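# Place the power unit between the carrier's blue corner blocks

## Task

Put the power unit down onto the carrier so that it rests between the blue corner blocks, then open the gripper and move the arm away from it.

## Robot and tools

Robot: two six-joint arms with parallel grippers, named left_arm and right_arm. The names are labels only. left_arm stands on the +y side, with its base root at (-0.042, +0.323, 0) m. right_arm's base root is at (-0.016, -0.345, 0) m. Both bases are turned slightly about z.

Scene frame: origin on the table top midway between the arms, +x out over the table, +z up. Each result has a state line, left_arm: … | right_arm: …, giving each gripper's end_effector_position in metres and end_effector_quat_wxyz in this frame. The position is the point between the finger pads, about 1 cm short of the fingertips. The printed value can be off from the true one, more so at long reach. Fingers point along the gripper's +z axis and close along its y axis.

execute_actions takes "actions", a list holding one item or none. An empty list is a look and moves nothing. An action item is {"rows": [...], "steps": n} with 1 to 15 rows and steps at most 15, default 15. Each step lasts 1/30 s. Each row is applied for one step, and if there are fewer rows than steps the last row repeats. A wait item is {"steps": n} with n up to 300 and no rows. It counts steps since the last result, and your reply time counts toward it. The optional "pictures" boolean turns camera images on or off. Images come by default from cam_high and then cam_low, each 504x504.

Every row is one list of 14 numbers covering both arms, even if only one moves. The first 7 are left_arm's absolute joint targets in radians: waist, shoulder, elbow, wrist pitch, wrist yaw, wrist roll, then opening. The next 7 are the same for right_arm. These are targets in joint space, not offsets and not Cartesian values.
- waist: -2.618 to 3.054
- shoulder: 0.000 to 3.142
- elbow: 0.000 to 3.142
- wrist pitch: -1.571 to 1.571
- wrist yaw: -1.571 to 1.571
- wrist roll: -2.094 to 2.094
- opening: -1 (closed) to +1 (fully open)

A call is refused, and nothing is sent, if a target is more than 0.036 rad beyond a range end and also further out than that joint's current angle. Real ends can sit 0.036 rad either side of the stated ones. A target past the real end is clipped there, and the result then reports "joint sent to its limit". That line may refer to an earlier action. If it does not appear, you cannot conclude the joint has more room.

Motion is speed-limited. On each step a joint's target can lead its measured angle by at most:
- waist: 0.202
- shoulder: 0.258
- elbow: 0.238
- wrist pitch: 0.573
- wrist yaw and roll: 0.522

If the targets would move the gripper more than 70 mm from where it is measured, all of that arm's targets are scaled back toward the measured angles. So large moves take several calls.

Between calls, the arms keep heading toward the last row sent. They stop once everything has nearly stopped moving or a step is HELD. Fingers still opening or closing continue.

Result lines:
- Joint positions and Joint velocities: one block per arm, in column order, in rad and rad/s. The finger pad gap comes last, in m, and reads 0.094 m when fully open.
- grip_measured: the measured opening on the same -1 to 1 scale as the command. Each gripper's reading has its own fixed error of up to about 1 mm.
- "joint command not followed": a clearance check altered or blocked some joint targets.
- HELD: marks steps on which your row, or part of it, was not sent.
- Joint torques: in the same order, excluding the gripper. They are noisy, offset and affected by friction.
- MOTOR HOT: warns from 75 °C. OVER-TEMPERATURE FAULT: reports an arm stop at 90 °C, or at 100 °C where the arm goes limp and falls. Holding loads heats the motors, even while you are thinking.

Gripping: to hold something, command an opening below grip_measured. About 0.03 below holds firmly and less holds more lightly. The force per pad is about 50–62 N, weaker on thin parts under about 2 mm. The pads can spike harder at first contact.

zoom_image: {"camera": "cam_high" or "cam_low", "region": [x0, y0, x1, y1]} in pixels of that camera's latest image, origin at the top-left, at most 504 by 504 px. It returns a closer view. Intrinsics: cam_high fx=fy=605.42, cx=251.588, cy=254.897. cam_low fx=fy=308.505, cx=252.002, cy=254.058. Both have radial distortion.

read_manual: returns licence text only and moves nothing.

finished_scene: {"scene": n}, ends the scene permanently and reports success. The result gives the next scene's task. Call it only once the unit is seated, the fingers are open and the arm has backed off. The goal must still hold afterwards.

What to avoid:
- Dropping or knocking anything off the table, which means failure.
- Arms colliding or pressing on each other, which can end the scene.
- Slams, slips and very hard pushes.
- Holding loads for long, which causes overheating.

Expect occasional brief tugs on a held part or pushes on loose objects.

Each tool is called after "Call:" as name([rows], argument=value, ...), one row to a line, values as JSON.

## Session

Call:
execute_actions(actions=[])

Scene clock: 0.00 s of 4400.00 s.
left_arm: end_effector_position=(+0.2237, -0.0692, +0.1381) grip_measured=+1.000 end_effector_quat_wxyz=(-0.023, +0.345, +0.910, -0.230) | right_arm: end_effector_position=(+0.3664, -0.2245, +0.2965) grip_measured=+1.000 end_effector_quat_wxyz=(+0.466, -0.283, +0.835, +0.064)
Joint positions: left_arm=[-0.893  2.213  2.118 -1.301  0.435 -0.132  0.094] | right_arm=[ 0.091  1.315  1.322 -0.612 -0.21  -0.333  0.094]
Joint velocities: left_arm=[-0.002  0.002  0.002  0.007 -0.066 -0.022  0.   ] | right_arm=[ 0.002 -0.017 -0.007  0.022 -0.037  0.051  0.   ]
Joint torques (N m, as the arm reports them, + toward a larger angle): no reading
Motor temperatures (°C, as the motors report them): left_arm=[24 39 32 33 26 25] | right_arm=[24 34 34 32 27 25]

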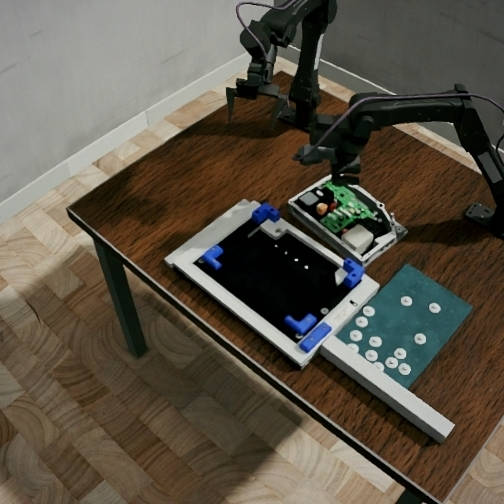

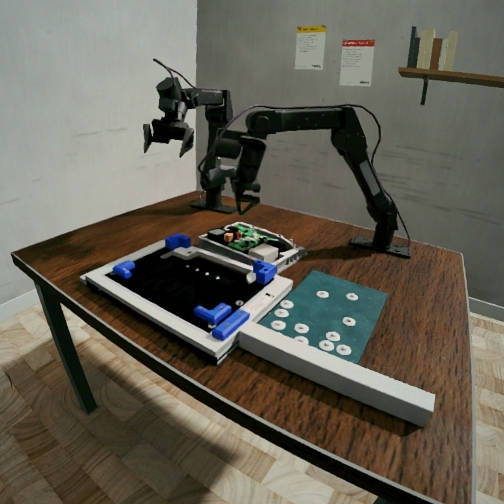

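Call:
execute_actions([
  {"rows":[[-0.89,2.13,2.06,-1.27,0.38,-0.17,0.8,0.091,1.315,1.33,-0.612,-0.17,-0.25,0.8],[-0.88,2.05,1.98,-1.24,0.32,-0.21,0.6,0.091,1.315,1.33,-0.64,-0.12,-0.17,0.6],[-0.87,1.97,1.9,-1.21,0.26,-0.25,0.4,0.091,1.315,1.33,-0.67,-0.07,-0.09,0.4],[-0.85,1.89,1.82,-1.18,0.2,-0.29,0.2,0.091,1.315,1.33,-0.70,-0.02,0,0.2],[-0.83,1.81,1.74,-1.15,0.14,-0.33,0,0.1,1.315,1.32,-0.73,0.03,0.08,0],[-0.81,1.73,1.66,-1.12,0.08,-0.37,-0.25,0.13,1.315,1.31,-0.76,0.08,0.16,-0.2],[-0.79,1.65,1.58,-1.09,0.02,-0.41,-0.25,0.16,1.315,1.3,-0.79,0.13,0.24,-0.4],[-0.77,1.57,1.5,-1.06,-0.04,-0.45,-0.25,0.2,1.315,1.29,-0.82,0.18,0.32,-0.62],[-0.75,1.5,1.42,-1.03,-0.1,-0.49,-0.25,0.24,1.315,1.28,-0.85,0.23,0.4,-0.62],[-0.73,1.43,1.35,-1.0,-0.16,-0.53,-0.25,0.28,1.315,1.27,-0.88,0.28,0.48,-0.62],[-0.71,1.37,1.29,-1.0,-0.22,-0.57,-0.25,0.32,1.315,1.26,-0.91,0.33,0.56,-0.62],[-0.7,1.32,1.24,-1.0,-0.27,-0.6,-0.25,0.36,1.315,1.25,-0.94,0.38,0.64,-0.62],[-0.7,1.28,1.2,-1.0,-0.3,-0.62,-0.25,0.4,1.315,1.24,-0.97,0.42,0.72,-0.62]]},
])

Call:
zoom_image(camera="cam_high", region=[270,150,430,290])

Scene clock: 17.10 s of 4400.00 s.
left_arm: end_effector_position=(+0.2207, +0.1728, +0.1947) grip_measured=-0.249 end_effector_quat_wxyz=(+0.226, +0.025, +0.973, -0.050) | right_arm: end_effector_position=(+0.3058, -0.2227, +0.2210) grip_measured=-0.617 end_effector_quat_wxyz=(+0.327, +0.044, +0.944, +0.028)
Joint positions: left_arm=[-0.695  1.297  1.235 -1.071 -0.167 -0.532  0.035] | right_arm=[ 0.386  1.315  1.251 -0.893  0.283  0.508  0.018]
Joint velocities: left_arm=[ 0.012 -0.979 -0.418 -0.037 -0.916 -0.535  0.   ] | right_arm=[ 0.559  0.007 -0.227 -0.696  0.608  1.326 -0.001]
Joint torques (N m, as the arm reports them, + toward a larger angle): left_arm=[-0.61 -0.92  4.29  1.83 -0.03 -0.04] | right_arm=[-1.57 -5.21  6.89  1.13  0.6   0.09]
Motor temperatures (°C, as the motors report them): left_arm=[24 45 33 33 26 25] | right_arm=[24 35 36 34 26 25]
Steps of this call (steps 1 to 90: nothing new was sent; then 13.60 s passed at rest; steps 91 to 105: all 15 steps of this action). Readings (joint positions):
91: left_arm=[-0.893 2.208 2.109 -1.294 0.428 -0.138] | right_arm=[0.091 1.315 1.322 -0.612 -0.206 -0.322]
92: left_arm=[-0.893 2.186 2.073 -1.274 0.412 -0.150] | right_arm=[0.091 1.315 1.322 -0.615 -0.193 -0.298]
94: left_arm=[-0.888 2.093 1.939 -1.234 0.353 -0.190] | right_arm=[0.091 1.315 1.322 -0.634 -0.145 -0.216]
98: left_arm=[-0.828 1.814 1.640 -1.169 0.189 -0.303] | right_arm=[0.125 1.315 1.319 -0.713 0.010 0.029]
105: the state above

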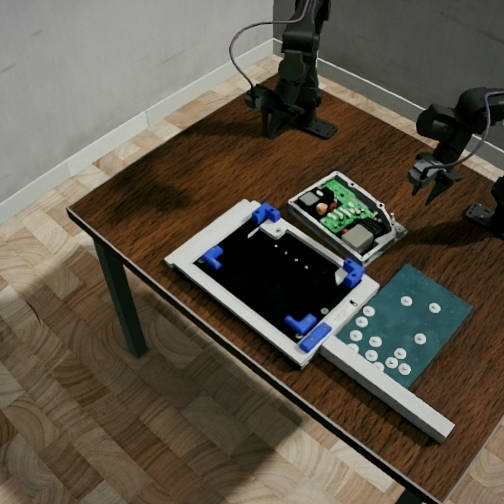

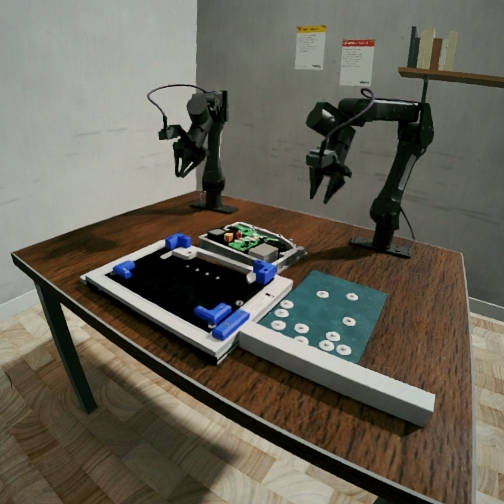

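Region (270, 150, 430, 290) of cam_high's 504x504 image, scaled by 3.150, with more detail than that image has; it fills the top 441 rows of this view, and the rest is white.

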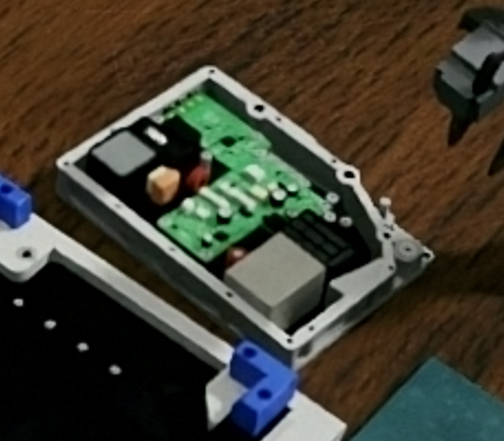

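Call:
execute_actions([
  {"rows":[[-0.72,1.3,1.18,-0.96,-0.31,-0.62,-0.25,0.45,1.33,1.22,-0.95,0.43,0.75,-0.62],[-0.74,1.32,1.16,-0.92,-0.32,-0.62,-0.25,0.5,1.35,1.2,-0.92,0.44,0.79,-0.62],[-0.76,1.34,1.14,-0.88,-0.33,-0.63,-0.25,0.55,1.37,1.18,-0.89,0.45,0.83,-0.62],[-0.78,1.36,1.12,-0.84,-0.34,-0.63,-0.25,0.6,1.39,1.16,-0.86,0.46,0.87,-0.62],[-0.80,1.38,1.09,-0.8,-0.34,-0.63,-0.25,0.65,1.41,1.14,-0.83,0.47,0.91,-0.62],[-0.82,1.4,1.06,-0.75,-0.34,-0.63,-0.25,0.7,1.43,1.12,-0.8,0.48,0.95,-0.62],[-0.84,1.42,1.03,-0.7,-0.34,-0.63,-0.25,0.74,1.455,1.095,-0.78,0.49,0.99,-0.62],[-0.855,1.44,1.0,-0.66,-0.34,-0.63,-0.25,0.78,1.48,1.07,-0.76,0.49,1.02,-0.62],[-0.865,1.46,0.975,-0.62,-0.34,-0.63,-0.25,0.81,1.5,1.045,-0.74,0.49,1.03,-0.62],[-0.875,1.48,0.955,-0.59,-0.34,-0.63,-0.25,0.835,1.52,1.02,-0.72,0.49,1.03,-0.62],[-0.88,1.495,0.935,-0.56,-0.34,-0.63,-0.25,0.85,1.54,1.0,-0.70,0.49,1.03,-0.62],[-0.88,1.508,0.92,-0.54,-0.34,-0.63,-0.25,0.858,1.555,0.98,-0.69,0.49,1.03,-0.62],[-0.88,1.517,0.91,-0.535,-0.34,-0.63,-0.25,0.86,1.566,0.965,-0.685,0.49,1.03,-0.62]]},
], pictures=false)

Call:
execute_actions([
  {"steps":15},
])

Call:
zoom_image(camera="cam_high", region=[270,150,430,290])

Call:
zoom_image(camera="cam_low", region=[180,190,330,290])

Scene clock: 49.03 s of 4400.00 s.
left_arm: end_effector_position=(+0.2197, +0.1337, +0.0613) grip_measured=-0.249 end_effector_quat_wxyz=(+0.219, +0.062, +0.974, +0.015) | right_arm: end_effector_position=(+0.2207, -0.1315, +0.0672) grip_measured=-0.617 end_effector_quat_wxyz=(+0.248, +0.030, +0.968, -0.033)
Joint positions: left_arm=[-0.875  1.529  0.909 -0.633 -0.314 -0.623  0.035] | right_arm=[ 0.861  1.58   0.971 -0.737  0.456  0.99   0.018]
Joint velocities: left_arm=[ 0.012  0.164 -0.222  0.286  0.037 -0.022 -0.001] | right_arm=[ 0.002  0.217 -0.33  -0.051 -0.066  0.183  0.001]
Joint torques (N m, as the arm reports them, + toward a larger angle): left_arm=[-0.42 -6.4   5.41  1.51 -0.49 -0.08] | right_arm=[-0.04 -8.64  7.42  0.78  0.62  0.05]
Motor temperatures (°C, as the motors report them): left_arm=[24 40 33 34 26 25] | right_arm=[24 34 35 33 26 25]
Steps of this call (steps 1 to 30: the robot went on to your last target; steps 31 to 90: nothing new was sent; then 28.43 s passed at rest; steps 91 to 105: all 15 steps of this action). Readings (joint positions):
91: left_arm=[-0.697 1.272 1.207 -1.018 -0.280 -0.615] | right_arm=[0.406 1.315 1.244 -0.966 0.405 0.716]
92: left_arm=[-0.704 1.275 1.200 -1.005 -0.286 -0.616] | right_arm=[0.422 1.316 1.240 -0.961 0.414 0.728]
94: left_arm=[-0.735 1.294 1.175 -0.960 -0.301 -0.620] | right_arm=[0.495 1.329 1.218 -0.933 0.433 0.768]
98: left_arm=[-0.816 1.384 1.073 -0.818 -0.314 -0.623] | right_arm=[0.699 1.421 1.138 -0.840 0.455 0.882]
105: the state above

Scene clock: 49.53 s of 4400.00 s.
left_arm: end_effector_position=(+0.2301, +0.1234, +0.0646) grip_measured=-0.249 end_effector_quat_wxyz=(+0.243, +0.055, +0.968, -0.006) | right_arm: end_effector_position=(+0.2244, -0.1289, +0.0652) grip_measured=-0.617 end_effector_quat_wxyz=(+0.257, +0.047, +0.965, -0.024)
Joint positions: left_arm=[-0.875  1.532  0.903 -0.559 -0.316 -0.624  0.035] | right_arm=[ 0.861  1.586  0.96  -0.701  0.467  1.019  0.018]
Joint velocities: left_arm=[-0.032  0.017 -0.032  0.022 -0.007 -0.037 -0.002] | right_arm=[-0.007 -0.007  0.002  0.007  0.081  0.037 -0.001]
Joint torques (N m, as the arm reports them, + toward a larger angle): left_arm=[-0.43 -6.07  4.97  1.28 -0.44 -0.08] | right_arm=[-0.04 -8.24  6.17  0.55  0.51  0.08]
Motor temperatures (°C, as the motors report them): left_arm=[24 40 33 34 26 25] | right_arm=[24 34 35 33 26 25]
Steps of this call (steps 1 to 15: the robot went on to your last target). Readings (joint positions):
1: left_arm=[-0.875 1.532 0.904 -0.625 -0.314 -0.623] | right_arm=[0.861 1.585 0.963 -0.737 0.457 0.996]
2: left_arm=[-0.875 1.532 0.903 -0.617 -0.314 -0.623] | right_arm=[0.861 1.586 0.960 -0.737 0.457 1.001]
4: left_arm=[-0.875 1.532 0.903 -0.593 -0.315 -0.624] | right_arm=[0.861 1.586 0.960 -0.725 0.461 1.008]
8: left_arm=[-0.875 1.532 0.903 -0.569 -0.315 -0.624] | right_arm=[0.861 1.586 0.960 -0.708 0.465 1.015]
15: the state above

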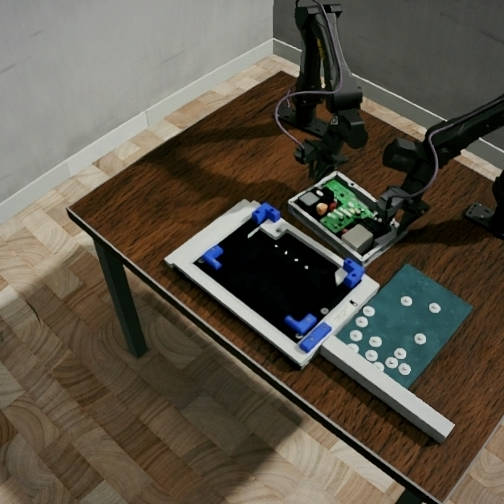

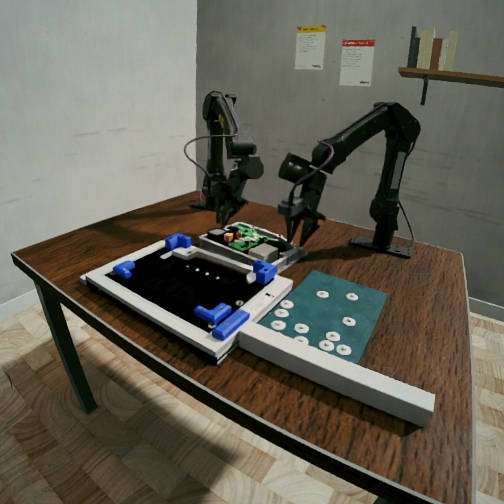

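Region (270, 150, 430, 290) of cam_high's 504x504 image, scaled by 3.150, with more detail than that image has; it fills the top 441 rows of this view, and the rest is white.

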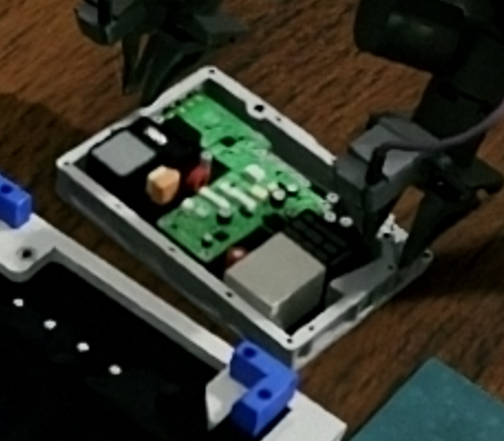

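Region (180, 190, 330, 290) of cam_low's 504x504 image, scaled by 3.360, with more detail than that image has.

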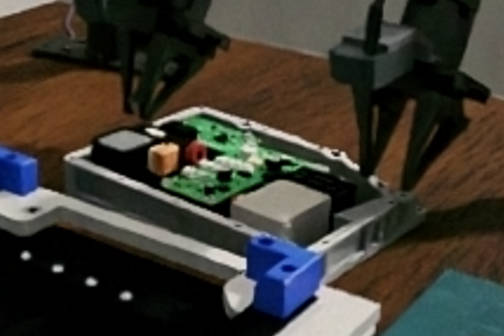

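Call:
execute_actions([
  {"rows":[[-0.86,1.54,0.92,-0.5,-0.33,-0.60,-0.25,0.875,1.58,0.95,-0.66,0.495,1.05,-0.62],[-0.85,1.55,0.92,-0.475,-0.33,-0.595,-0.25,0.882,1.58,0.945,-0.65,0.495,1.05,-0.62],[-0.85,1.55,0.92,-0.475,-0.33,-0.595,-0.25,0.882,1.58,0.945,-0.65,0.495,1.05,-0.62],[-0.85,1.55,0.92,-0.475,-0.33,-0.595,-0.25,0.882,1.58,0.945,-0.65,0.495,1.05,-0.62],[-0.85,1.55,0.91,-0.46,-0.33,-0.595,-0.25,0.882,1.58,0.94,-0.63,0.495,1.05,-0.62],[-0.85,1.56,0.895,-0.44,-0.33,-0.595,-0.25,0.882,1.59,0.93,-0.61,0.495,1.05,-0.62],[-0.85,1.567,0.885,-0.43,-0.33,-0.595,-0.25,0.882,1.597,0.92,-0.60,0.495,1.05,-0.62],[-0.85,1.575,0.875,-0.43,-0.33,-0.595,-0.25,0.882,1.603,0.91,-0.60,0.495,1.05,-0.62]]},
])

Call:
zoom_image(camera="cam_high", region=[270,150,430,290])

Scene clock: 71.97 s of 4400.00 s.
left_arm: end_effector_position=(+0.2460, +0.1162, +0.0603) grip_measured=-0.249 end_effector_quat_wxyz=(+0.266, +0.053, +0.962, -0.020) | right_arm: end_effector_position=(+0.2247, -0.1237, +0.0546) grip_measured=-0.617 end_effector_quat_wxyz=(+0.266, +0.054, +0.962, -0.012)
Joint positions: left_arm=[-0.858  1.564  0.891 -0.453 -0.319 -0.602  0.035] | right_arm=[ 0.872  1.601  0.922 -0.624  0.472  1.04   0.018]
Joint velocities: left_arm=[-0.002 -0.007  0.007  0.007  0.051  0.037  0.   ] | right_arm=[ 0.007  0.002 -0.002 -0.007  0.007 -0.037 -0.   ]
Joint torques (N m, as the arm reports them, + toward a larger angle): left_arm=[ 0.6  -4.73  3.38  1.37 -0.27 -0.01] | right_arm=[ 0.69 -6.44  4.86  0.62  0.55  0.08]
Motor temperatures (°C, as the motors report them): left_arm=[24 40 34 33 26 25] | right_arm=[24 36 35 32 26 25]
Steps of this call (steps 1 to 15: the robot went on to your last target; steps 16 to 90: nothing new was sent; then 18.93 s passed at rest; steps 91 to 105: all 15 steps of this action). Readings (joint positions):
91: left_arm=[-0.874 1.532 0.903 -0.554 -0.316 -0.622] | right_arm=[0.861 1.586 0.960 -0.697 0.468 1.023]
92: left_arm=[-0.872 1.533 0.903 -0.546 -0.316 -0.617] | right_arm=[0.862 1.586 0.960 -0.692 0.469 1.026]
94: left_arm=[-0.864 1.537 0.903 -0.526 -0.316 -0.611] | right_arm=[0.867 1.586 0.960 -0.681 0.471 1.032]
98: left_arm=[-0.858 1.550 0.902 -0.486 -0.316 -0.605] | right_arm=[0.872 1.586 0.946 -0.640 0.472 1.037]
105: the state above

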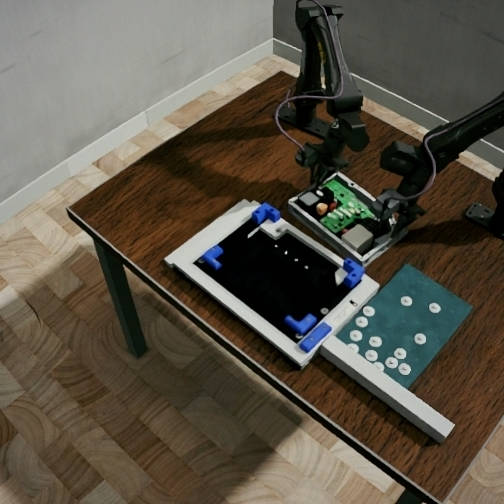

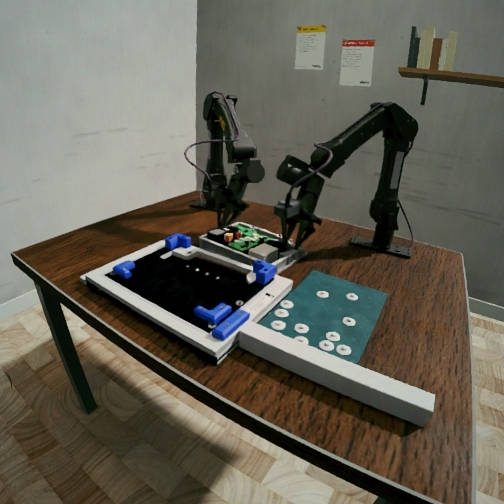

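Region (270, 150, 430, 290) of cam_high's 504x504 image, scaled by 3.150, with more detail than that image has; it fills the top 441 rows of this view, and the rest is white.

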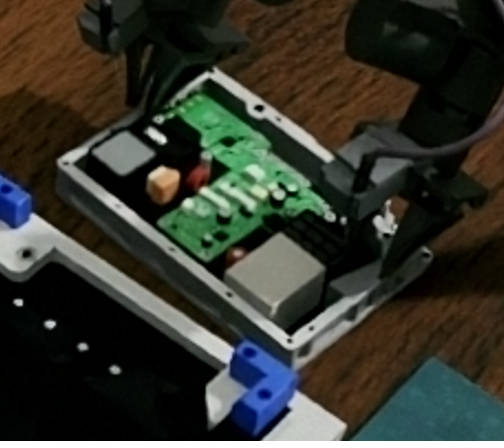

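Call:
execute_actions([
  {"rows":[[-0.845,1.55,0.90,-0.50,-0.33,-0.595,-0.25,0.885,1.605,0.91,-0.58,0.495,1.05,-0.62],[-0.845,1.55,0.90,-0.50,-0.33,-0.595,-0.25,0.885,1.605,0.91,-0.57,0.495,1.05,-0.62],[-0.845,1.55,0.90,-0.50,-0.33,-0.595,-0.25,0.885,1.61,0.90,-0.56,0.495,1.05,-0.62],[-0.845,1.56,0.89,-0.50,-0.33,-0.595,-0.25,0.885,1.615,0.895,-0.55,0.495,1.05,-0.62],[-0.845,1.57,0.88,-0.49,-0.33,-0.595,-0.25,0.885,1.62,0.885,-0.54,0.495,1.05,-0.62],[-0.845,1.578,0.87,-0.47,-0.33,-0.595,-0.25,0.885,1.625,0.88,-0.535,0.495,1.05,-0.62],[-0.845,1.586,0.86,-0.44,-0.33,-0.595,-0.25,0.885,1.63,0.875,-0.535,0.495,1.05,-0.62],[-0.845,1.594,0.85,-0.42,-0.33,-0.595,-0.25,0.885,1.63,0.875,-0.535,0.495,1.05,-0.62],[-0.845,1.60,0.84,-0.40,-0.33,-0.595,-0.25,0.885,1.63,0.875,-0.535,0.495,1.05,-0.62]]},
])

Call:
zoom_image(camera="cam_high", region=[270,150,430,290])

Scene clock: 86.73 s of 4400.00 s.
left_arm: end_effector_position=(+0.2491, +0.1165, +0.0583) grip_measured=-0.249 end_effector_quat_wxyz=(+0.275, +0.049, +0.960, -0.021) | right_arm: end_effector_position=(+0.2275, -0.1202, +0.0546) grip_measured=-0.617 end_effector_quat_wxyz=(+0.280, +0.056, +0.958, -0.005)
Joint positions: left_arm=[-0.856  1.567  0.874 -0.416 -0.328 -0.601  0.035] | right_arm=[ 0.881  1.601  0.907 -0.582  0.493  1.042  0.018]
Joint velocities: left_arm=[ 0.017 -0.007  0.002  0.095 -0.007 -0.007 -0.   ] | right_arm=[ 0.007 -0.012 -0.002 -0.051 -0.095  0.066  0.   ]
Joint torques (N m, as the arm reports them, + toward a larger angle): left_arm=[ 0.83 -3.25  2.33  1.33 -0.16  0.01] | right_arm=[ 0.36 -4.27  3.35  0.88  0.3   0.04]
Motor temperatures (°C, as the motors report them): left_arm=[24 40 33 34 26 25] | right_arm=[24 35 35 31 26 25]
Steps of this call (steps 1 to 15: the robot went on to your last target; steps 16 to 90: nothing new was sent; then 11.27 s passed at rest; steps 91 to 105: all 15 steps of this action). Readings (joint positions):
91: left_arm=[-0.857 1.564 0.890 -0.454 -0.319 -0.601] | right_arm=[0.872 1.601 0.922 -0.612 0.472 1.041]
92: left_arm=[-0.857 1.564 0.890 -0.454 -0.319 -0.601] | right_arm=[0.872 1.601 0.922 -0.608 0.472 1.041]
94: left_arm=[-0.857 1.564 0.890 -0.454 -0.319 -0.601] | right_arm=[0.872 1.601 0.919 -0.601 0.474 1.041]
98: left_arm=[-0.857 1.565 0.886 -0.445 -0.319 -0.601] | right_arm=[0.878 1.601 0.909 -0.585 0.487 1.042]
105: the state above

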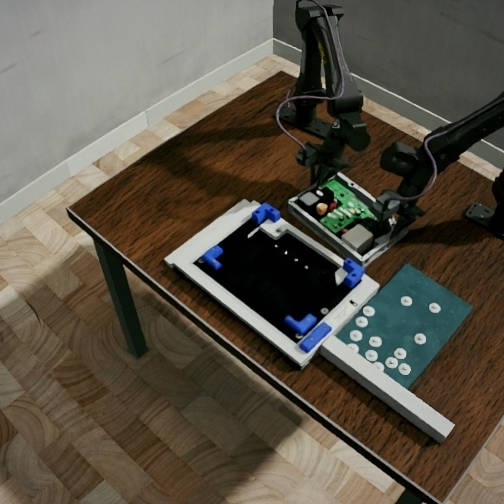

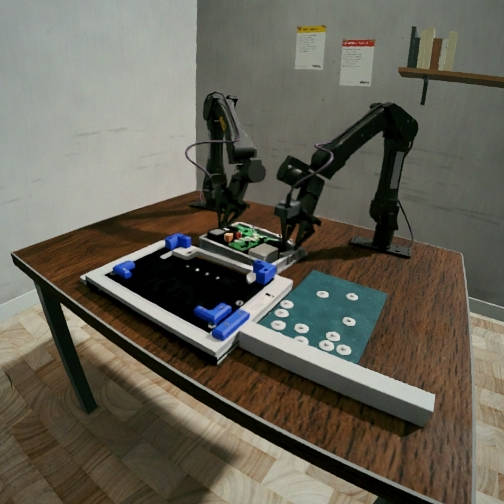

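Region (270, 150, 430, 290) of cam_high's 504x504 image, scaled by 3.150, with more detail than that image has; it fills the top 441 rows of this view, and the rest is white.

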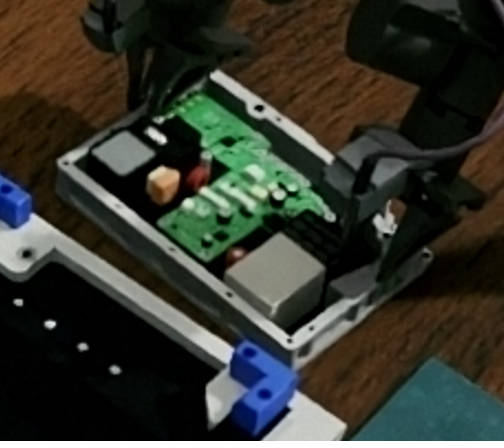

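Call:
execute_actions([
  {"rows":[[-0.842,1.56,0.90,-0.44,-0.33,-0.595,-0.25,0.89,1.59,0.93,-0.60,0.48,1.06,-0.68],[-0.842,1.53,0.935,-0.48,-0.33,-0.595,-0.25,0.895,1.57,0.96,-0.64,0.47,1.06,-0.68],[-0.842,1.525,0.945,-0.525,-0.32,-0.595,-0.25,0.897,1.57,0.965,-0.665,0.47,1.06,-0.68]]},
], pictures=false)

Scene clock: 96.03 s of 4400.00 s.
left_arm: end_effector_position=(+0.2429, +0.1232, +0.0618) grip_measured=-0.249 end_effector_quat_wxyz=(+0.254, +0.053, +0.966, -0.006) | right_arm: end_effector_position=(+0.2181, -0.1229, +0.0541) grip_measured=-0.677 end_effector_quat_wxyz=(+0.257, +0.050, +0.965, -0.015)
Joint positions: left_arm=[-0.851  1.561  0.909 -0.512 -0.322 -0.6    0.035] | right_arm=[ 0.886  1.6    0.928 -0.653  0.462  1.05   0.015]
Joint velocities: left_arm=[-0.012 -0.012 -0.012 -0.066  0.037 -0.007 -0.   ] | right_arm=[ 0.002  0.007 -0.012 -0.066 -0.066  0.007 -0.   ]
Joint torques (N m, as the arm reports them, + toward a larger angle): left_arm=[ 0.73 -7.61  6.91  1.11 -0.14  0.01] | right_arm=[ 0.9  -9.    8.81  0.36  0.41  0.09]
Motor temperatures (°C, as the motors report them): left_arm=[24 39 33 33 26 25] | right_arm=[24 34 34 32 26 25]
Steps of this call (steps 1 to 15: the robot went on to your last target; steps 16 to 90: nothing new was sent; then 5.80 s passed at rest; steps 91 to 105: all 15 steps of this action). Readings (joint positions):
91: left_arm=[-0.856 1.567 0.872 -0.413 -0.330 -0.601] | right_arm=[0.882 1.600 0.907 -0.587 0.494 1.043]
92: left_arm=[-0.855 1.565 0.878 -0.420 -0.330 -0.601] | right_arm=[0.882 1.600 0.910 -0.591 0.494 1.044]
94: left_arm=[-0.853 1.565 0.896 -0.455 -0.327 -0.601] | right_arm=[0.882 1.600 0.922 -0.613 0.486 1.047]
98: left_arm=[-0.851 1.565 0.909 -0.489 -0.324 -0.600] | right_arm=[0.886 1.600 0.928 -0.636 0.471 1.049]
105: the state above

Call:
execute_actions([
  {"rows":[[-0.845,1.56,0.90,-0.49,-0.33,-0.595,-0.25,0.89,1.60,0.915,-0.63,0.48,1.06,-0.68],[-0.845,1.57,0.89,-0.48,-0.33,-0.595,-0.25,0.89,1.605,0.91,-0.62,0.48,1.06,-0.68],[-0.845,1.575,0.88,-0.47,-0.33,-0.595,-0.25,0.89,1.61,0.905,-0.61,0.48,1.06,-0.68],[-0.845,1.58,0.875,-0.455,-0.33,-0.595,-0.25,0.89,1.614,0.90,-0.60,0.48,1.06,-0.68],[-0.845,1.585,0.868,-0.44,-0.33,-0.595,-0.25,0.89,1.618,0.895,-0.59,0.48,1.06,-0.68],[-0.845,1.59,0.861,-0.43,-0.33,-0.595,-0.25,0.89,1.622,0.89,-0.58,0.48,1.06,-0.68],[-0.845,1.595,0.854,-0.42,-0.33,-0.595,-0.25,0.89,1.626,0.885,-0.575,0.48,1.06,-0.68],[-0.845,1.60,0.847,-0.41,-0.33,-0.595,-0.25,0.89,1.63,0.88,-0.575,0.48,1.06,-0.68],[-0.845,1.605,0.84,-0.405,-0.33,-0.595,-0.25,0.89,1.63,0.88,-0.575,0.48,1.06,-0.68]]},
])

Call:
zoom_image(camera="cam_high", region=[285,160,365,230])

Scene clock: 105.77 s of 4400.00 s.
left_arm: end_effector_position=(+0.2390, +0.1282, +0.0369) grip_measured=-0.249 end_effector_quat_wxyz=(+0.245, +0.055, +0.968, +0.004) | right_arm: end_effector_position=(+0.2193, -0.1226, +0.0418) grip_measured=-0.677 end_effector_quat_wxyz=(+0.260, +0.051, +0.964, -0.015)
Joint positions: left_arm=[-0.85   1.601  0.849 -0.437 -0.324 -0.599  0.035] | right_arm=[ 0.886  1.624  0.896 -0.592  0.468  1.051  0.015]
Joint velocities: left_arm=[-0.012 -0.012  0.012  0.125 -0.037  0.051  0.001] | right_arm=[-0.002 -0.007 -0.002  0.081 -0.007  0.007 -0.   ]
Joint torques (N m, as the arm reports them, + toward a larger angle): left_arm=[ 0.28 -5.22  3.71  1.33 -0.26  0.01] | right_arm=[ 0.61 -6.45  4.38  0.54  0.37  0.13]
Motor temperatures (°C, as the motors report them): left_arm=[24 40 34 33 26 25] | right_arm=[24 35 35 31 26 25]
Steps of this call (steps 1 to 15: the robot went on to your last target; steps 16 to 90: nothing new was sent; then 6.23 s passed at rest; steps 91 to 105: all 15 steps of this action). Readings (joint positions):
91: left_arm=[-0.851 1.561 0.909 -0.520 -0.320 -0.600] | right_arm=[0.886 1.600 0.928 -0.655 0.461 1.050]
92: left_arm=[-0.851 1.561 0.909 -0.517 -0.320 -0.600] | right_arm=[0.886 1.600 0.928 -0.652 0.461 1.050]
94: left_arm=[-0.851 1.561 0.902 -0.503 -0.320 -0.600] | right_arm=[0.886 1.600 0.927 -0.641 0.461 1.050]
98: left_arm=[-0.850 1.569 0.878 -0.471 -0.327 -0.600] | right_arm=[0.886 1.611 0.907 -0.613 0.462 1.050]
105: the state above

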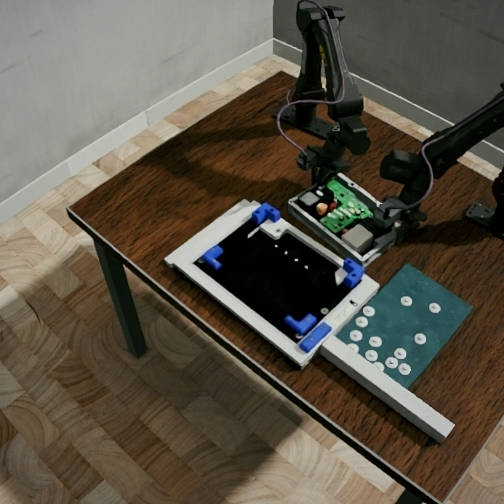

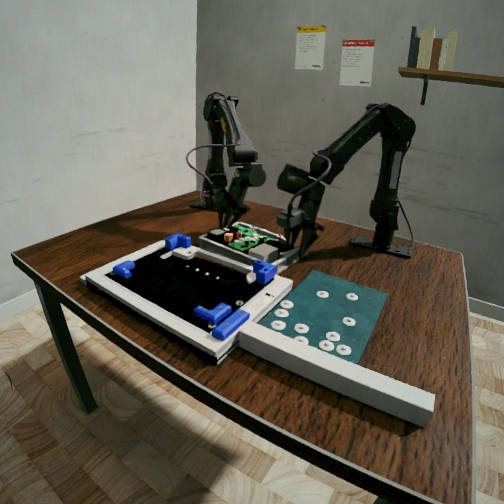

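Region (285, 160, 365, 230) of cam_high's 504x504 image, scaled by 6.300, with more detail than that image has; it fills the top 441 rows of this view, and the rest is white.

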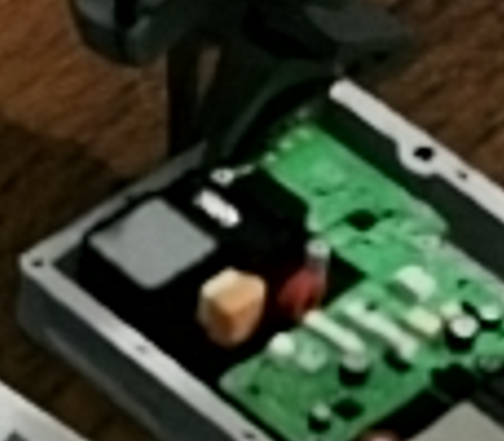

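Both in. A bit deeper, then close.

Call:
execute_actions([
  {"rows":[[-0.856,1.61,0.832,-0.38,-0.33,-0.595,-0.25,0.886,1.637,0.872,-0.555,0.49,1.06,-0.68],[-0.856,1.615,0.825,-0.365,-0.33,-0.595,-0.25,0.886,1.645,0.862,-0.535,0.5,1.06,-0.68],[-0.856,1.615,0.825,-0.365,-0.33,-0.595,-0.25,0.886,1.645,0.862,-0.535,0.5,1.06,-0.68],[-0.856,1.615,0.825,-0.365,-0.33,-0.595,-0.25,0.886,1.645,0.862,-0.535,0.5,1.06,-0.68],[-0.856,1.615,0.825,-0.365,-0.33,-0.595,-0.25,0.886,1.645,0.862,-0.535,0.5,1.06,-0.68],[-0.856,1.615,0.825,-0.365,-0.33,-0.595,-0.32,0.886,1.645,0.862,-0.535,0.5,1.06,-0.68],[-0.856,1.615,0.825,-0.365,-0.33,-0.595,-0.4,0.886,1.645,0.862,-0.535,0.5,1.06,-0.68],[-0.856,1.615,0.825,-0.365,-0.33,-0.595,-0.48,0.886,1.645,0.862,-0.535,0.5,1.06,-0.72],[-0.856,1.615,0.825,-0.365,-0.33,-0.595,-0.55,0.886,1.645,0.862,-0.535,0.5,1.06,-0.77],[-0.856,1.615,0.825,-0.365,-0.33,-0.595,-0.62,0.886,1.645,0.862,-0.535,0.5,1.06,-0.82],[-0.856,1.615,0.825,-0.365,-0.33,-0.595,-0.72,0.886,1.645,0.862,-0.535,0.5,1.06,-0.88]]},
], pictures=false)

Scene clock: 122.03 s of 4400.00 s.
left_arm: end_effector_position=(+0.2387, +0.1216, +0.0343) grip_measured=-0.600 end_effector_quat_wxyz=(+0.248, +0.060, +0.967, -0.011) | right_arm: end_effector_position=(+0.2231, -0.1233, +0.0386) grip_measured=-0.789 end_effector_quat_wxyz=(+0.271, +0.061, +0.960, -0.014)
Joint positions: left_arm=[-0.855  1.604  0.835 -0.397 -0.305 -0.594  0.019] | right_arm=[ 0.886  1.634  0.881 -0.557  0.49   1.067  0.01 ]
Joint velocities: left_arm=[-0.017 -0.002  0.002 -0.11   0.022 -0.051 -0.   ] | right_arm=[-0.007 -0.012 -0.002  0.051  0.007 -0.007  0.001]
Joint torques (N m, as the arm reports them, + toward a larger angle): left_arm=[-0.13 -4.79  3.62  1.42 -0.43 -0.04] | right_arm=[ 0.15 -5.81  4.14  0.68  0.38 -0.15]
Motor temperatures (°C, as the motors report them): left_arm=[24 40 33 33 26 25] | right_arm=[24 35 34 31 26 25]
Steps of this call (steps 1 to 15: the robot went on to your last target; steps 16 to 90: nothing new was sent; then 12.77 s passed at rest; steps 91 to 105: all 15 steps of this action). Readings (joint positions):
91: left_arm=[-0.850 1.601 0.849 -0.435 -0.324 -0.599] | right_arm=[0.886 1.624 0.896 -0.587 0.468 1.051]
92: left_arm=[-0.850 1.601 0.847 -0.432 -0.324 -0.599] | right_arm=[0.886 1.625 0.894 -0.582 0.470 1.051]
94: left_arm=[-0.850 1.601 0.839 -0.422 -0.324 -0.599] | right_arm=[0.886 1.629 0.886 -0.569 0.478 1.051]
98: left_arm=[-0.852 1.603 0.835 -0.404 -0.312 -0.599] | right_arm=[0.886 1.633 0.881 -0.558 0.488 1.052]
105: the state above

Call:
execute_actions([
  {"rows":[[-0.856,1.575,0.87,-0.365,-0.34,-0.595,-0.7,0.886,1.61,0.905,-0.535,0.52,1.065,-0.88],[-0.856,1.55,0.90,-0.37,-0.35,-0.595,-0.7,0.886,1.588,0.935,-0.545,0.535,1.065,-0.88],[-0.856,1.535,0.922,-0.385,-0.36,-0.595,-0.7,0.886,1.573,0.957,-0.565,0.55,1.065,-0.88],[-0.856,1.52,0.944,-0.41,-0.365,-0.595,-0.7,0.886,1.558,0.979,-0.595,0.56,1.065,-0.88],[-0.856,1.504,0.966,-0.44,-0.37,-0.595,-0.7,0.886,1.542,1.001,-0.625,0.57,1.065,-0.88],[-0.856,1.488,0.988,-0.47,-0.375,-0.595,-0.7,0.886,1.527,1.023,-0.655,0.58,1.065,-0.88],[-0.856,1.474,1.01,-0.50,-0.38,-0.595,-0.7,0.886,1.513,1.045,-0.685,0.585,1.065,-0.88],[-0.856,1.465,1.032,-0.525,-0.38,-0.595,-0.7,0.886,1.504,1.067,-0.71,0.59,1.065,-0.88],[-0.856,1.457,1.054,-0.55,-0.38,-0.595,-0.7,0.886,1.496,1.089,-0.74,0.59,1.065,-0.88],[-0.856,1.449,1.076,-0.575,-0.38,-0.595,-0.7,0.886,1.489,1.111,-0.765,0.59,1.065,-0.88],[-0.856,1.442,1.098,-0.60,-0.38,-0.595,-0.7,0.886,1.482,1.133,-0.79,0.59,1.065,-0.88],[-0.856,1.435,1.12,-0.625,-0.38,-0.595,-0.7,0.886,1.476,1.155,-0.815,0.59,1.065,-0.88],[-0.856,1.428,1.142,-0.65,-0.38,-0.595,-0.7,0.886,1.47,1.177,-0.84,0.59,1.065,-0.88],[-0.856,1.422,1.161,-0.675,-0.38,-0.595,-0.7,0.886,1.464,1.195,-0.865,0.59,1.065,-0.88]]},
], pictures=false)

Call:
execute_actions([
  {"steps":15},
])

Call:
zoom_image(camera="cam_high", region=[180,180,380,380])

Scene clock: 146.67 s of 4400.00 s.
left_arm: end_effector_position=(+0.2384, +0.1195, +0.0962) grip_measured=-0.598 end_effector_quat_wxyz=(+0.240, +0.060, +0.969, -0.011) | right_arm: end_effector_position=(+0.2221, -0.1261, +0.1044) grip_measured=-0.789 end_effector_quat_wxyz=(+0.265, +0.062, +0.962, -0.024)
Joint positions: left_arm=[-0.855  1.519  1.024 -0.683 -0.295 -0.598  0.019] | right_arm=[ 0.883  1.546  1.079 -0.868  0.488  1.071  0.01 ]
Joint velocities: left_arm=[ 0.012 -0.217  0.505 -0.652 -0.139 -0.007  0.   ] | right_arm=[-0.007 -0.222  0.52  -0.74   0.051 -0.022 -0.001]
Joint torques (N m, as the arm reports them, + toward a larger angle): left_arm=[-0.15 -9.41  9.8   2.08 -0.89 -0.02] | right_arm=[  0.48 -11.77  12.55   1.35   1.21  -0.05]
Motor temperatures (°C, as the motors report them): left_arm=[24 39 33 33 26 25] | right_arm=[24 34 34 31 26 25]
Steps of this call (steps 1 to 15: the robot went on to your last target; steps 16 to 90: nothing new was sent; then 21.13 s passed at rest; steps 91 to 105: all 15 steps of this action). Readings (joint positions):
91: left_arm=[-0.855 1.604 0.835 -0.397 -0.305 -0.594] | right_arm=[0.886 1.634 0.881 -0.557 0.491 1.068]
92: left_arm=[-0.855 1.603 0.837 -0.398 -0.305 -0.594] | right_arm=[0.886 1.633 0.881 -0.557 0.492 1.068]
94: left_arm=[-0.855 1.603 0.848 -0.416 -0.302 -0.594] | right_arm=[0.886 1.632 0.890 -0.569 0.490 1.069]
98: left_arm=[-0.855 1.579 0.896 -0.508 -0.293 -0.596] | right_arm=[0.886 1.608 0.944 -0.663 0.476 1.071]
105: the state above

Scene clock: 147.17 s of 4400.00 s.
left_arm: end_effector_position=(+0.2403, +0.1220, +0.1229) grip_measured=-0.598 end_effector_quat_wxyz=(+0.254, +0.060, +0.965, -0.010) | right_arm: end_effector_position=(+0.2240, -0.1256, +0.1265) grip_measured=-0.789 end_effector_quat_wxyz=(+0.275, +0.066, +0.959, -0.013)
Joint positions: left_arm=[-0.855  1.482  1.086 -0.761 -0.313 -0.59   0.019] | right_arm=[ 0.883  1.513  1.127 -0.918  0.496  1.071  0.01 ]
Joint velocities: left_arm=[ 0.037 -0.017 -0.002  0.007 -0.051 -0.007 -0.001] | right_arm=[-0.002  0.002 -0.007 -0.022  0.022 -0.007 -0.   ]
Joint torques (N m, as the arm reports them, + toward a larger angle): left_arm=[-0.23 -8.91  9.79  1.92 -0.94 -0.09] | right_arm=[ 0.24 -9.8  11.79  0.9   1.26 -0.05]
Motor temperatures (°C, as the motors report them): left_arm=[24 39 33 34 26 25] | right_arm=[24 34 34 31 26 25]
Steps of this call (steps 1 to 15: the robot went on to your last target). Readings (joint positions):
1: left_arm=[-0.855 1.511 1.041 -0.703 -0.297 -0.597] | right_arm=[0.883 1.538 1.095 -0.888 0.492 1.071]
2: left_arm=[-0.855 1.503 1.056 -0.718 -0.300 -0.597] | right_arm=[0.883 1.530 1.106 -0.902 0.496 1.071]
4: left_arm=[-0.855 1.489 1.076 -0.739 -0.308 -0.593] | right_arm=[0.883 1.518 1.119 -0.915 0.504 1.071]
8: left_arm=[-0.855 1.482 1.086 -0.754 -0.316 -0.590] | right_arm=[0.883 1.513 1.127 -0.917 0.506 1.071]
15: the state above

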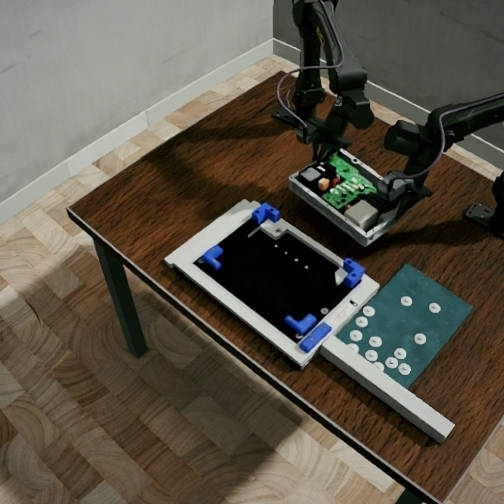

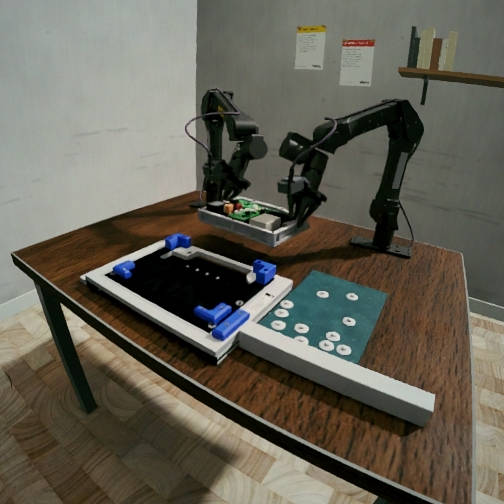

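Region (180, 180, 380, 380) of cam_high's 504x504 image, scaled by 2.520, with more detail than that image has.

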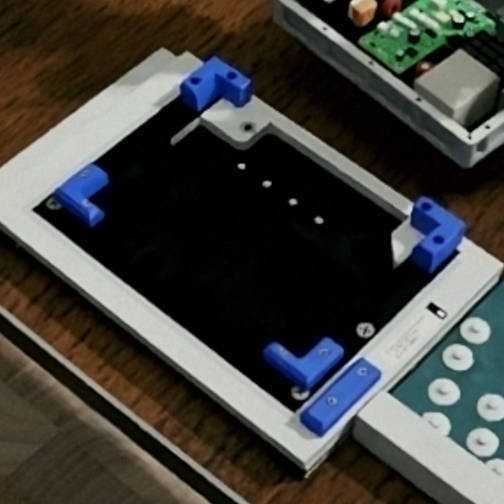

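Call:
execute_actions([
  {"rows":[[-0.847,1.45,1.18,-0.675,-0.38,-0.595,-0.7,0.86,1.48,1.203,-0.845,0.57,1.02,-0.88],[-0.837,1.472,1.2,-0.675,-0.375,-0.59,-0.7,0.834,1.492,1.212,-0.825,0.555,0.98,-0.88],[-0.827,1.494,1.221,-0.68,-0.37,-0.59,-0.7,0.808,1.504,1.221,-0.805,0.54,0.945,-0.88],[-0.817,1.515,1.243,-0.68,-0.37,-0.59,-0.7,0.783,1.516,1.231,-0.79,0.525,0.91,-0.88],[-0.807,1.536,1.265,-0.68,-0.365,-0.585,-0.7,0.758,1.528,1.241,-0.77,0.51,0.875,-0.88],[-0.797,1.557,1.288,-0.685,-0.36,-0.585,-0.7,0.734,1.541,1.252,-0.755,0.495,0.84,-0.88],[-0.787,1.578,1.311,-0.685,-0.36,-0.58,-0.7,0.71,1.554,1.263,-0.74,0.48,0.81,-0.88],[-0.777,1.599,1.334,-0.69,-0.355,-0.58,-0.7,0.687,1.567,1.275,-0.725,0.465,0.78,-0.88],[-0.767,1.62,1.358,-0.69,-0.35,-0.58,-0.7,0.664,1.58,1.287,-0.71,0.45,0.75,-0.88],[-0.757,1.64,1.382,-0.69,-0.35,-0.575,-0.7,0.642,1.594,1.30,-0.695,0.44,0.72,-0.88],[-0.747,1.66,1.406,-0.695,-0.345,-0.575,-0.7,0.62,1.608,1.313,-0.68,0.425,0.695,-0.88],[-0.738,1.68,1.43,-0.695,-0.34,-0.575,-0.7,0.6,1.622,1.327,-0.67,0.415,0.67,-0.88],[-0.729,1.70,1.454,-0.70,-0.34,-0.57,-0.7,0.58,1.636,1.341,-0.655,0.40,0.645,-0.88],[-0.72,1.72,1.477,-0.70,-0.335,-0.57,-0.7,0.56,1.65,1.355,-0.645,0.39,0.62,-0.88],[-0.71,1.74,1.503,-0.70,-0.33,-0.56,-0.7,0.547,1.666,1.375,-0.64,0.385,0.61,-0.88]]},
], pictures=false)

Call:
execute_actions([
  {"rows":[[-0.70,1.76,1.53,-0.70,-0.325,-0.55,-0.7,0.535,1.682,1.396,-0.635,0.38,0.60,-0.88],[-0.69,1.78,1.558,-0.70,-0.32,-0.54,-0.7,0.523,1.698,1.418,-0.635,0.38,0.59,-0.88],[-0.681,1.80,1.586,-0.70,-0.32,-0.53,-0.7,0.511,1.715,1.44,-0.635,0.375,0.58,-0.88],[-0.672,1.82,1.614,-0.705,-0.315,-0.52,-0.7,0.5,1.732,1.462,-0.635,0.37,0.57,-0.88],[-0.663,1.84,1.643,-0.705,-0.31,-0.51,-0.7,0.489,1.749,1.485,-0.635,0.37,0.56,-0.88],[-0.654,1.86,1.672,-0.71,-0.305,-0.50,-0.7,0.478,1.766,1.508,-0.635,0.365,0.55,-0.88],[-0.645,1.88,1.702,-0.71,-0.30,-0.49,-0.7,0.467,1.783,1.532,-0.635,0.36,0.54,-0.88],[-0.636,1.901,1.732,-0.715,-0.295,-0.48,-0.7,0.457,1.80,1.556,-0.635,0.355,0.53,-0.88],[-0.628,1.922,1.763,-0.72,-0.29,-0.47,-0.7,0.447,1.817,1.58,-0.635,0.35,0.52,-0.88],[-0.62,1.943,1.794,-0.725,-0.285,-0.46,-0.7,0.437,1.834,1.604,-0.635,0.35,0.51,-0.88],[-0.612,1.964,1.826,-0.73,-0.28,-0.455,-0.7,0.427,1.852,1.629,-0.64,0.345,0.505,-0.88],[-0.604,1.986,1.859,-0.73,-0.28,-0.445,-0.7,0.417,1.87,1.654,-0.64,0.34,0.495,-0.88],[-0.596,2.008,1.892,-0.735,-0.275,-0.44,-0.7,0.407,1.888,1.68,-0.64,0.34,0.49,-0.88],[-0.588,2.03,1.925,-0.74,-0.27,-0.43,-0.7,0.397,1.905,1.705,-0.645,0.335,0.48,-0.88]]},
], pictures=false)

Call:
execute_actions([
  {"rows":[[-0.582,2.042,1.945,-0.745,-0.27,-0.425,-0.7,0.392,1.918,1.723,-0.65,0.335,0.475,-0.88],[-0.576,2.054,1.965,-0.75,-0.265,-0.42,-0.7,0.388,1.931,1.741,-0.65,0.33,0.47,-0.88],[-0.57,2.066,1.985,-0.755,-0.26,-0.415,-0.7,0.384,1.944,1.759,-0.655,0.33,0.47,-0.88],[-0.564,2.078,2.005,-0.76,-0.26,-0.41,-0.7,0.38,1.957,1.778,-0.66,0.325,0.465,-0.88],[-0.559,2.09,2.026,-0.765,-0.255,-0.40,-0.7,0.376,1.97,1.797,-0.66,0.32,0.46,-0.88],[-0.554,2.103,2.047,-0.77,-0.25,-0.395,-0.7,0.372,1.983,1.816,-0.665,0.32,0.455,-0.88],[-0.549,2.116,2.068,-0.78,-0.25,-0.39,-0.7,0.368,1.996,1.835,-0.67,0.315,0.455,-0.88],[-0.544,2.129,2.089,-0.785,-0.245,-0.385,-0.7,0.364,2.009,1.854,-0.67,0.315,0.45,-0.88],[-0.539,2.142,2.11,-0.79,-0.24,-0.38,-0.7,0.36,2.022,1.873,-0.675,0.31,0.445,-0.88],[-0.534,2.155,2.132,-0.795,-0.24,-0.375,-0.7,0.356,2.036,1.893,-0.68,0.31,0.44,-0.88],[-0.529,2.168,2.154,-0.80,-0.235,-0.37,-0.7,0.352,2.05,1.913,-0.685,0.305,0.44,-0.88],[-0.524,2.181,2.176,-0.81,-0.235,-0.365,-0.7,0.348,2.064,1.933,-0.69,0.305,0.435,-0.88],[-0.519,2.194,2.198,-0.815,-0.23,-0.36,-0.7,0.344,2.078,1.953,-0.69,0.30,0.43,-0.88],[-0.514,2.207,2.22,-0.82,-0.23,-0.355,-0.7,0.341,2.092,1.973,-0.695,0.30,0.43,-0.88]]},
], pictures=false)

Call:
execute_actions([
  {"steps":15},
])

Call:
zoom_image(camera="cam_high", region=[180,180,380,380])

Call:
zoom_image(camera="cam_low", region=[90,190,300,350])

Scene clock: 226.20 s of 4400.00 s.
left_arm: end_effector_position=(+0.3144, +0.1130, +0.1209) grip_measured=-0.598 end_effector_quat_wxyz=(+0.239, +0.019, +0.971, +0.004) | right_arm: end_effector_position=(+0.3189, -0.1401, +0.1217) grip_measured=-0.789 end_effector_quat_wxyz=(+0.258, +0.032, +0.966, -0.005)
Joint positions: left_arm=[-0.731  1.754  1.377 -0.799 -0.285 -0.559  0.019] | right_arm=[ 0.583  1.673  1.272 -0.773  0.349  0.697  0.01 ]
Joint velocities: left_arm=[ 0.256  0.623  0.696 -0.081  0.022  0.139  0.   ] | right_arm=[-0.52   0.462  0.442  0.271 -0.315 -0.711 -0.   ]
Joint torques (N m, as the arm reports them, + toward a larger angle): left_arm=[  0.42 -10.52  10.25   2.06  -0.77  -0.2 ] | right_arm=[ -0.03 -10.89  12.26   1.45   0.98   0.18]
Motor temperatures (°C, as the motors report them): left_arm=[24 43 40 37 27 25] | right_arm=[24 37 39 31 29 25]
Steps of this call (steps 1 to 15: the robot went on to your last target; steps 16 to 90: nothing new was sent; then 75.53 s passed at rest; steps 91 to 105: all 15 steps of this action). Readings (joint positions):
91: left_arm=[-0.855 1.482 1.086 -0.762 -0.313 -0.590] | right_arm=[0.881 1.513 1.127 -0.918 0.493 1.066]
92: left_arm=[-0.853 1.484 1.091 -0.767 -0.311 -0.590] | right_arm=[0.874 1.513 1.127 -0.914 0.486 1.055]
94: left_arm=[-0.844 1.508 1.121 -0.786 -0.304 -0.593] | right_arm=[0.844 1.521 1.137 -0.907 0.459 1.019]
98: left_arm=[-0.802 1.596 1.211 -0.796 -0.297 -0.584] | right_arm=[0.742 1.567 1.181 -0.863 0.418 0.902]
105: the state above

Scene clock: 226.70 s of 4400.00 s.
left_arm: end_effector_position=(+0.4128, +0.1100, +0.1189) grip_measured=-0.598 end_effector_quat_wxyz=(+0.245, +0.012, +0.969, +0.004) | right_arm: end_effector_position=(+0.4210, -0.1486, +0.1244) grip_measured=-0.789 end_effector_quat_wxyz=(+0.272, +0.023, +0.962, -0.009)
Joint positions: left_arm=[-0.599  2.066  1.78  -0.847 -0.242 -0.446  0.019] | right_arm=[ 0.409  1.941  1.598 -0.754  0.292  0.504  0.01 ]
Joint velocities: left_arm=[0.193 0.525 0.701 0.051 0.125 0.286 0.001] | right_arm=[-0.237  0.442  0.52   0.051 -0.066 -0.198 -0.001]
Joint torques (N m, as the arm reports them, + toward a larger angle): left_arm=[ -0.31 -14.     9.94   1.96  -0.51  -0.2 ] | right_arm=[  0.43 -15.37  12.2    1.5    0.75   0.04]
Motor temperatures (°C, as the motors report them): left_arm=[24 43 40 37 27 25] | right_arm=[24 37 39 31 29 25]
Steps of this call (steps 1 to 15: all 15 steps of this action). Readings (joint positions):
1: left_arm=[-0.721 1.775 1.401 -0.801 -0.283 -0.555] | right_arm=[0.566 1.689 1.289 -0.766 0.341 0.676]
2: left_arm=[-0.712 1.796 1.426 -0.803 -0.280 -0.549] | right_arm=[0.551 1.706 1.308 -0.761 0.336 0.657]
4: left_arm=[-0.693 1.838 1.475 -0.807 -0.275 -0.535] | right_arm=[0.524 1.741 1.348 -0.756 0.328 0.625]
8: left_arm=[-0.656 1.918 1.579 -0.820 -0.262 -0.503] | right_arm=[0.477 1.814 1.437 -0.754 0.314 0.572]
15: the state above

Scene clock: 227.20 s of 4400.00 s.
left_arm: end_effector_position=(+0.4683, +0.1168, +0.1117) grip_measured=-0.598 end_effector_quat_wxyz=(+0.245, +0.014, +0.969, +0.001) | right_arm: end_effector_position=(+0.4771, -0.1448, +0.1182) grip_measured=-0.789 end_effector_quat_wxyz=(+0.274, +0.020, +0.962, -0.005)
Joint positions: left_arm=[-0.526  2.27   2.074 -0.921 -0.205 -0.375  0.019] | right_arm=[ 0.351  2.142  1.865 -0.798  0.259  0.446  0.01 ]
Joint velocities: left_arm=[ 0.125  0.335  0.452  0.022 -0.022  0.081 -0.001] | right_arm=[-0.061  0.339  0.369 -0.007 -0.037 -0.11   0.   ]
Joint torques (N m, as the arm reports them, + toward a larger angle): left_arm=[ -0.03 -15.36  10.13   1.96  -0.37  -0.07] | right_arm=[ -0.02 -17.56  12.87   1.55   0.71  -0.02]
Motor temperatures (°C, as the motors report them): left_arm=[24 43 40 37 27 25] | right_arm=[24 37 39 32 29 25]
Steps of this call (steps 1 to 15: all 15 steps of this action). Readings (joint positions):
1: left_arm=[-0.593 2.084 1.803 -0.847 -0.239 -0.440] | right_arm=[0.401 1.955 1.615 -0.752 0.290 0.497]
2: left_arm=[-0.588 2.099 1.823 -0.848 -0.235 -0.434] | right_arm=[0.395 1.968 1.632 -0.752 0.289 0.491]
4: left_arm=[-0.579 2.127 1.861 -0.854 -0.229 -0.424] | right_arm=[0.386 1.993 1.665 -0.758 0.288 0.481]
8: left_arm=[-0.560 2.177 1.936 -0.878 -0.219 -0.406] | right_arm=[0.372 2.044 1.736 -0.775 0.279 0.467]
15: the state above

Scene clock: 227.70 s of 4400.00 s.
left_arm: end_effector_position=(+0.4695, +0.1175, +0.1024) grip_measured=-0.598 end_effector_quat_wxyz=(+0.230, +0.018, +0.973, -0.001) | right_arm: end_effector_position=(+0.4777, -0.1444, +0.1098) grip_measured=-0.789 end_effector_quat_wxyz=(+0.262, +0.018, +0.965, -0.005)
Joint positions: left_arm=[-0.517  2.301  2.102 -0.942 -0.184 -0.365  0.019] | right_arm=[ 0.347  2.167  1.884 -0.814  0.247  0.443  0.01 ]
Joint velocities: left_arm=[ 0.022 -0.002 -0.012 -0.051  0.037  0.037  0.002] | right_arm=[ 0.007 -0.007 -0.007 -0.037 -0.007 -0.007 -0.001]
Joint torques (N m, as the arm reports them, + toward a larger angle): left_arm=[  0.18 -15.36  10.34   1.93  -0.44   0.02] | right_arm=[ -0.23 -17.43  12.79   1.58   0.67  -0.15]
Motor temperatures (°C, as the motors report them): left_arm=[24 43 40 37 27 25] | right_arm=[24 38 40 32 29 25]
Steps of this call (steps 1 to 15: the robot went on to your last target). Readings (joint positions):
1: left_arm=[-0.522 2.280 2.086 -0.921 -0.203 -0.371] | right_arm=[0.348 2.151 1.875 -0.797 0.258 0.444]
2: left_arm=[-0.520 2.287 2.094 -0.921 -0.201 -0.368] | right_arm=[0.347 2.158 1.881 -0.795 0.256 0.444]
4: left_arm=[-0.518 2.296 2.101 -0.924 -0.197 -0.364] | right_arm=[0.347 2.163 1.884 -0.795 0.255 0.443]
8: left_arm=[-0.517 2.300 2.102 -0.935 -0.190 -0.364] | right_arm=[0.347 2.166 1.884 -0.807 0.250 0.443]
15: the state above

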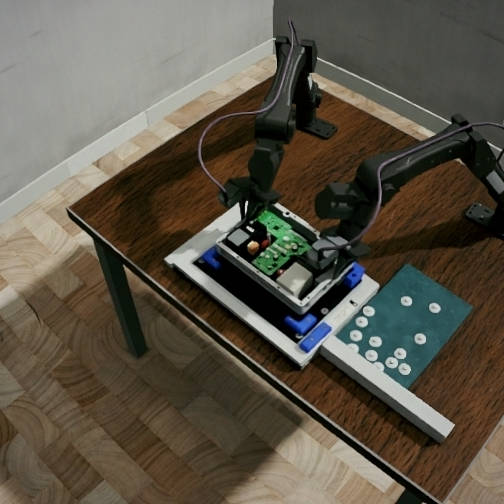

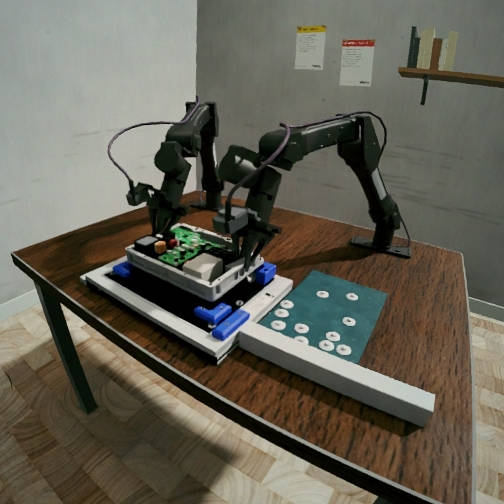

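Region (180, 180, 380, 380) of cam_high's 504x504 image, scaled by 2.520, with more detail than that image has.

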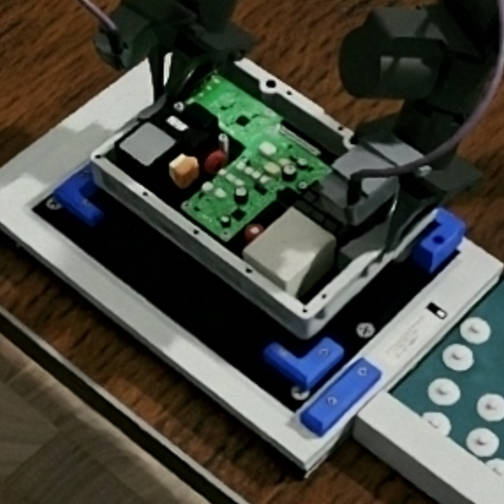

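Region (90, 190, 300, 350) of cam_low's 504x504 image, scaled by 2.400, with more detail than that image has; it fills the top 384 rows of this view, and the rest is white.

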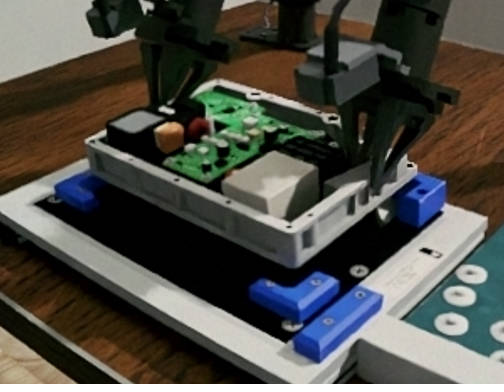

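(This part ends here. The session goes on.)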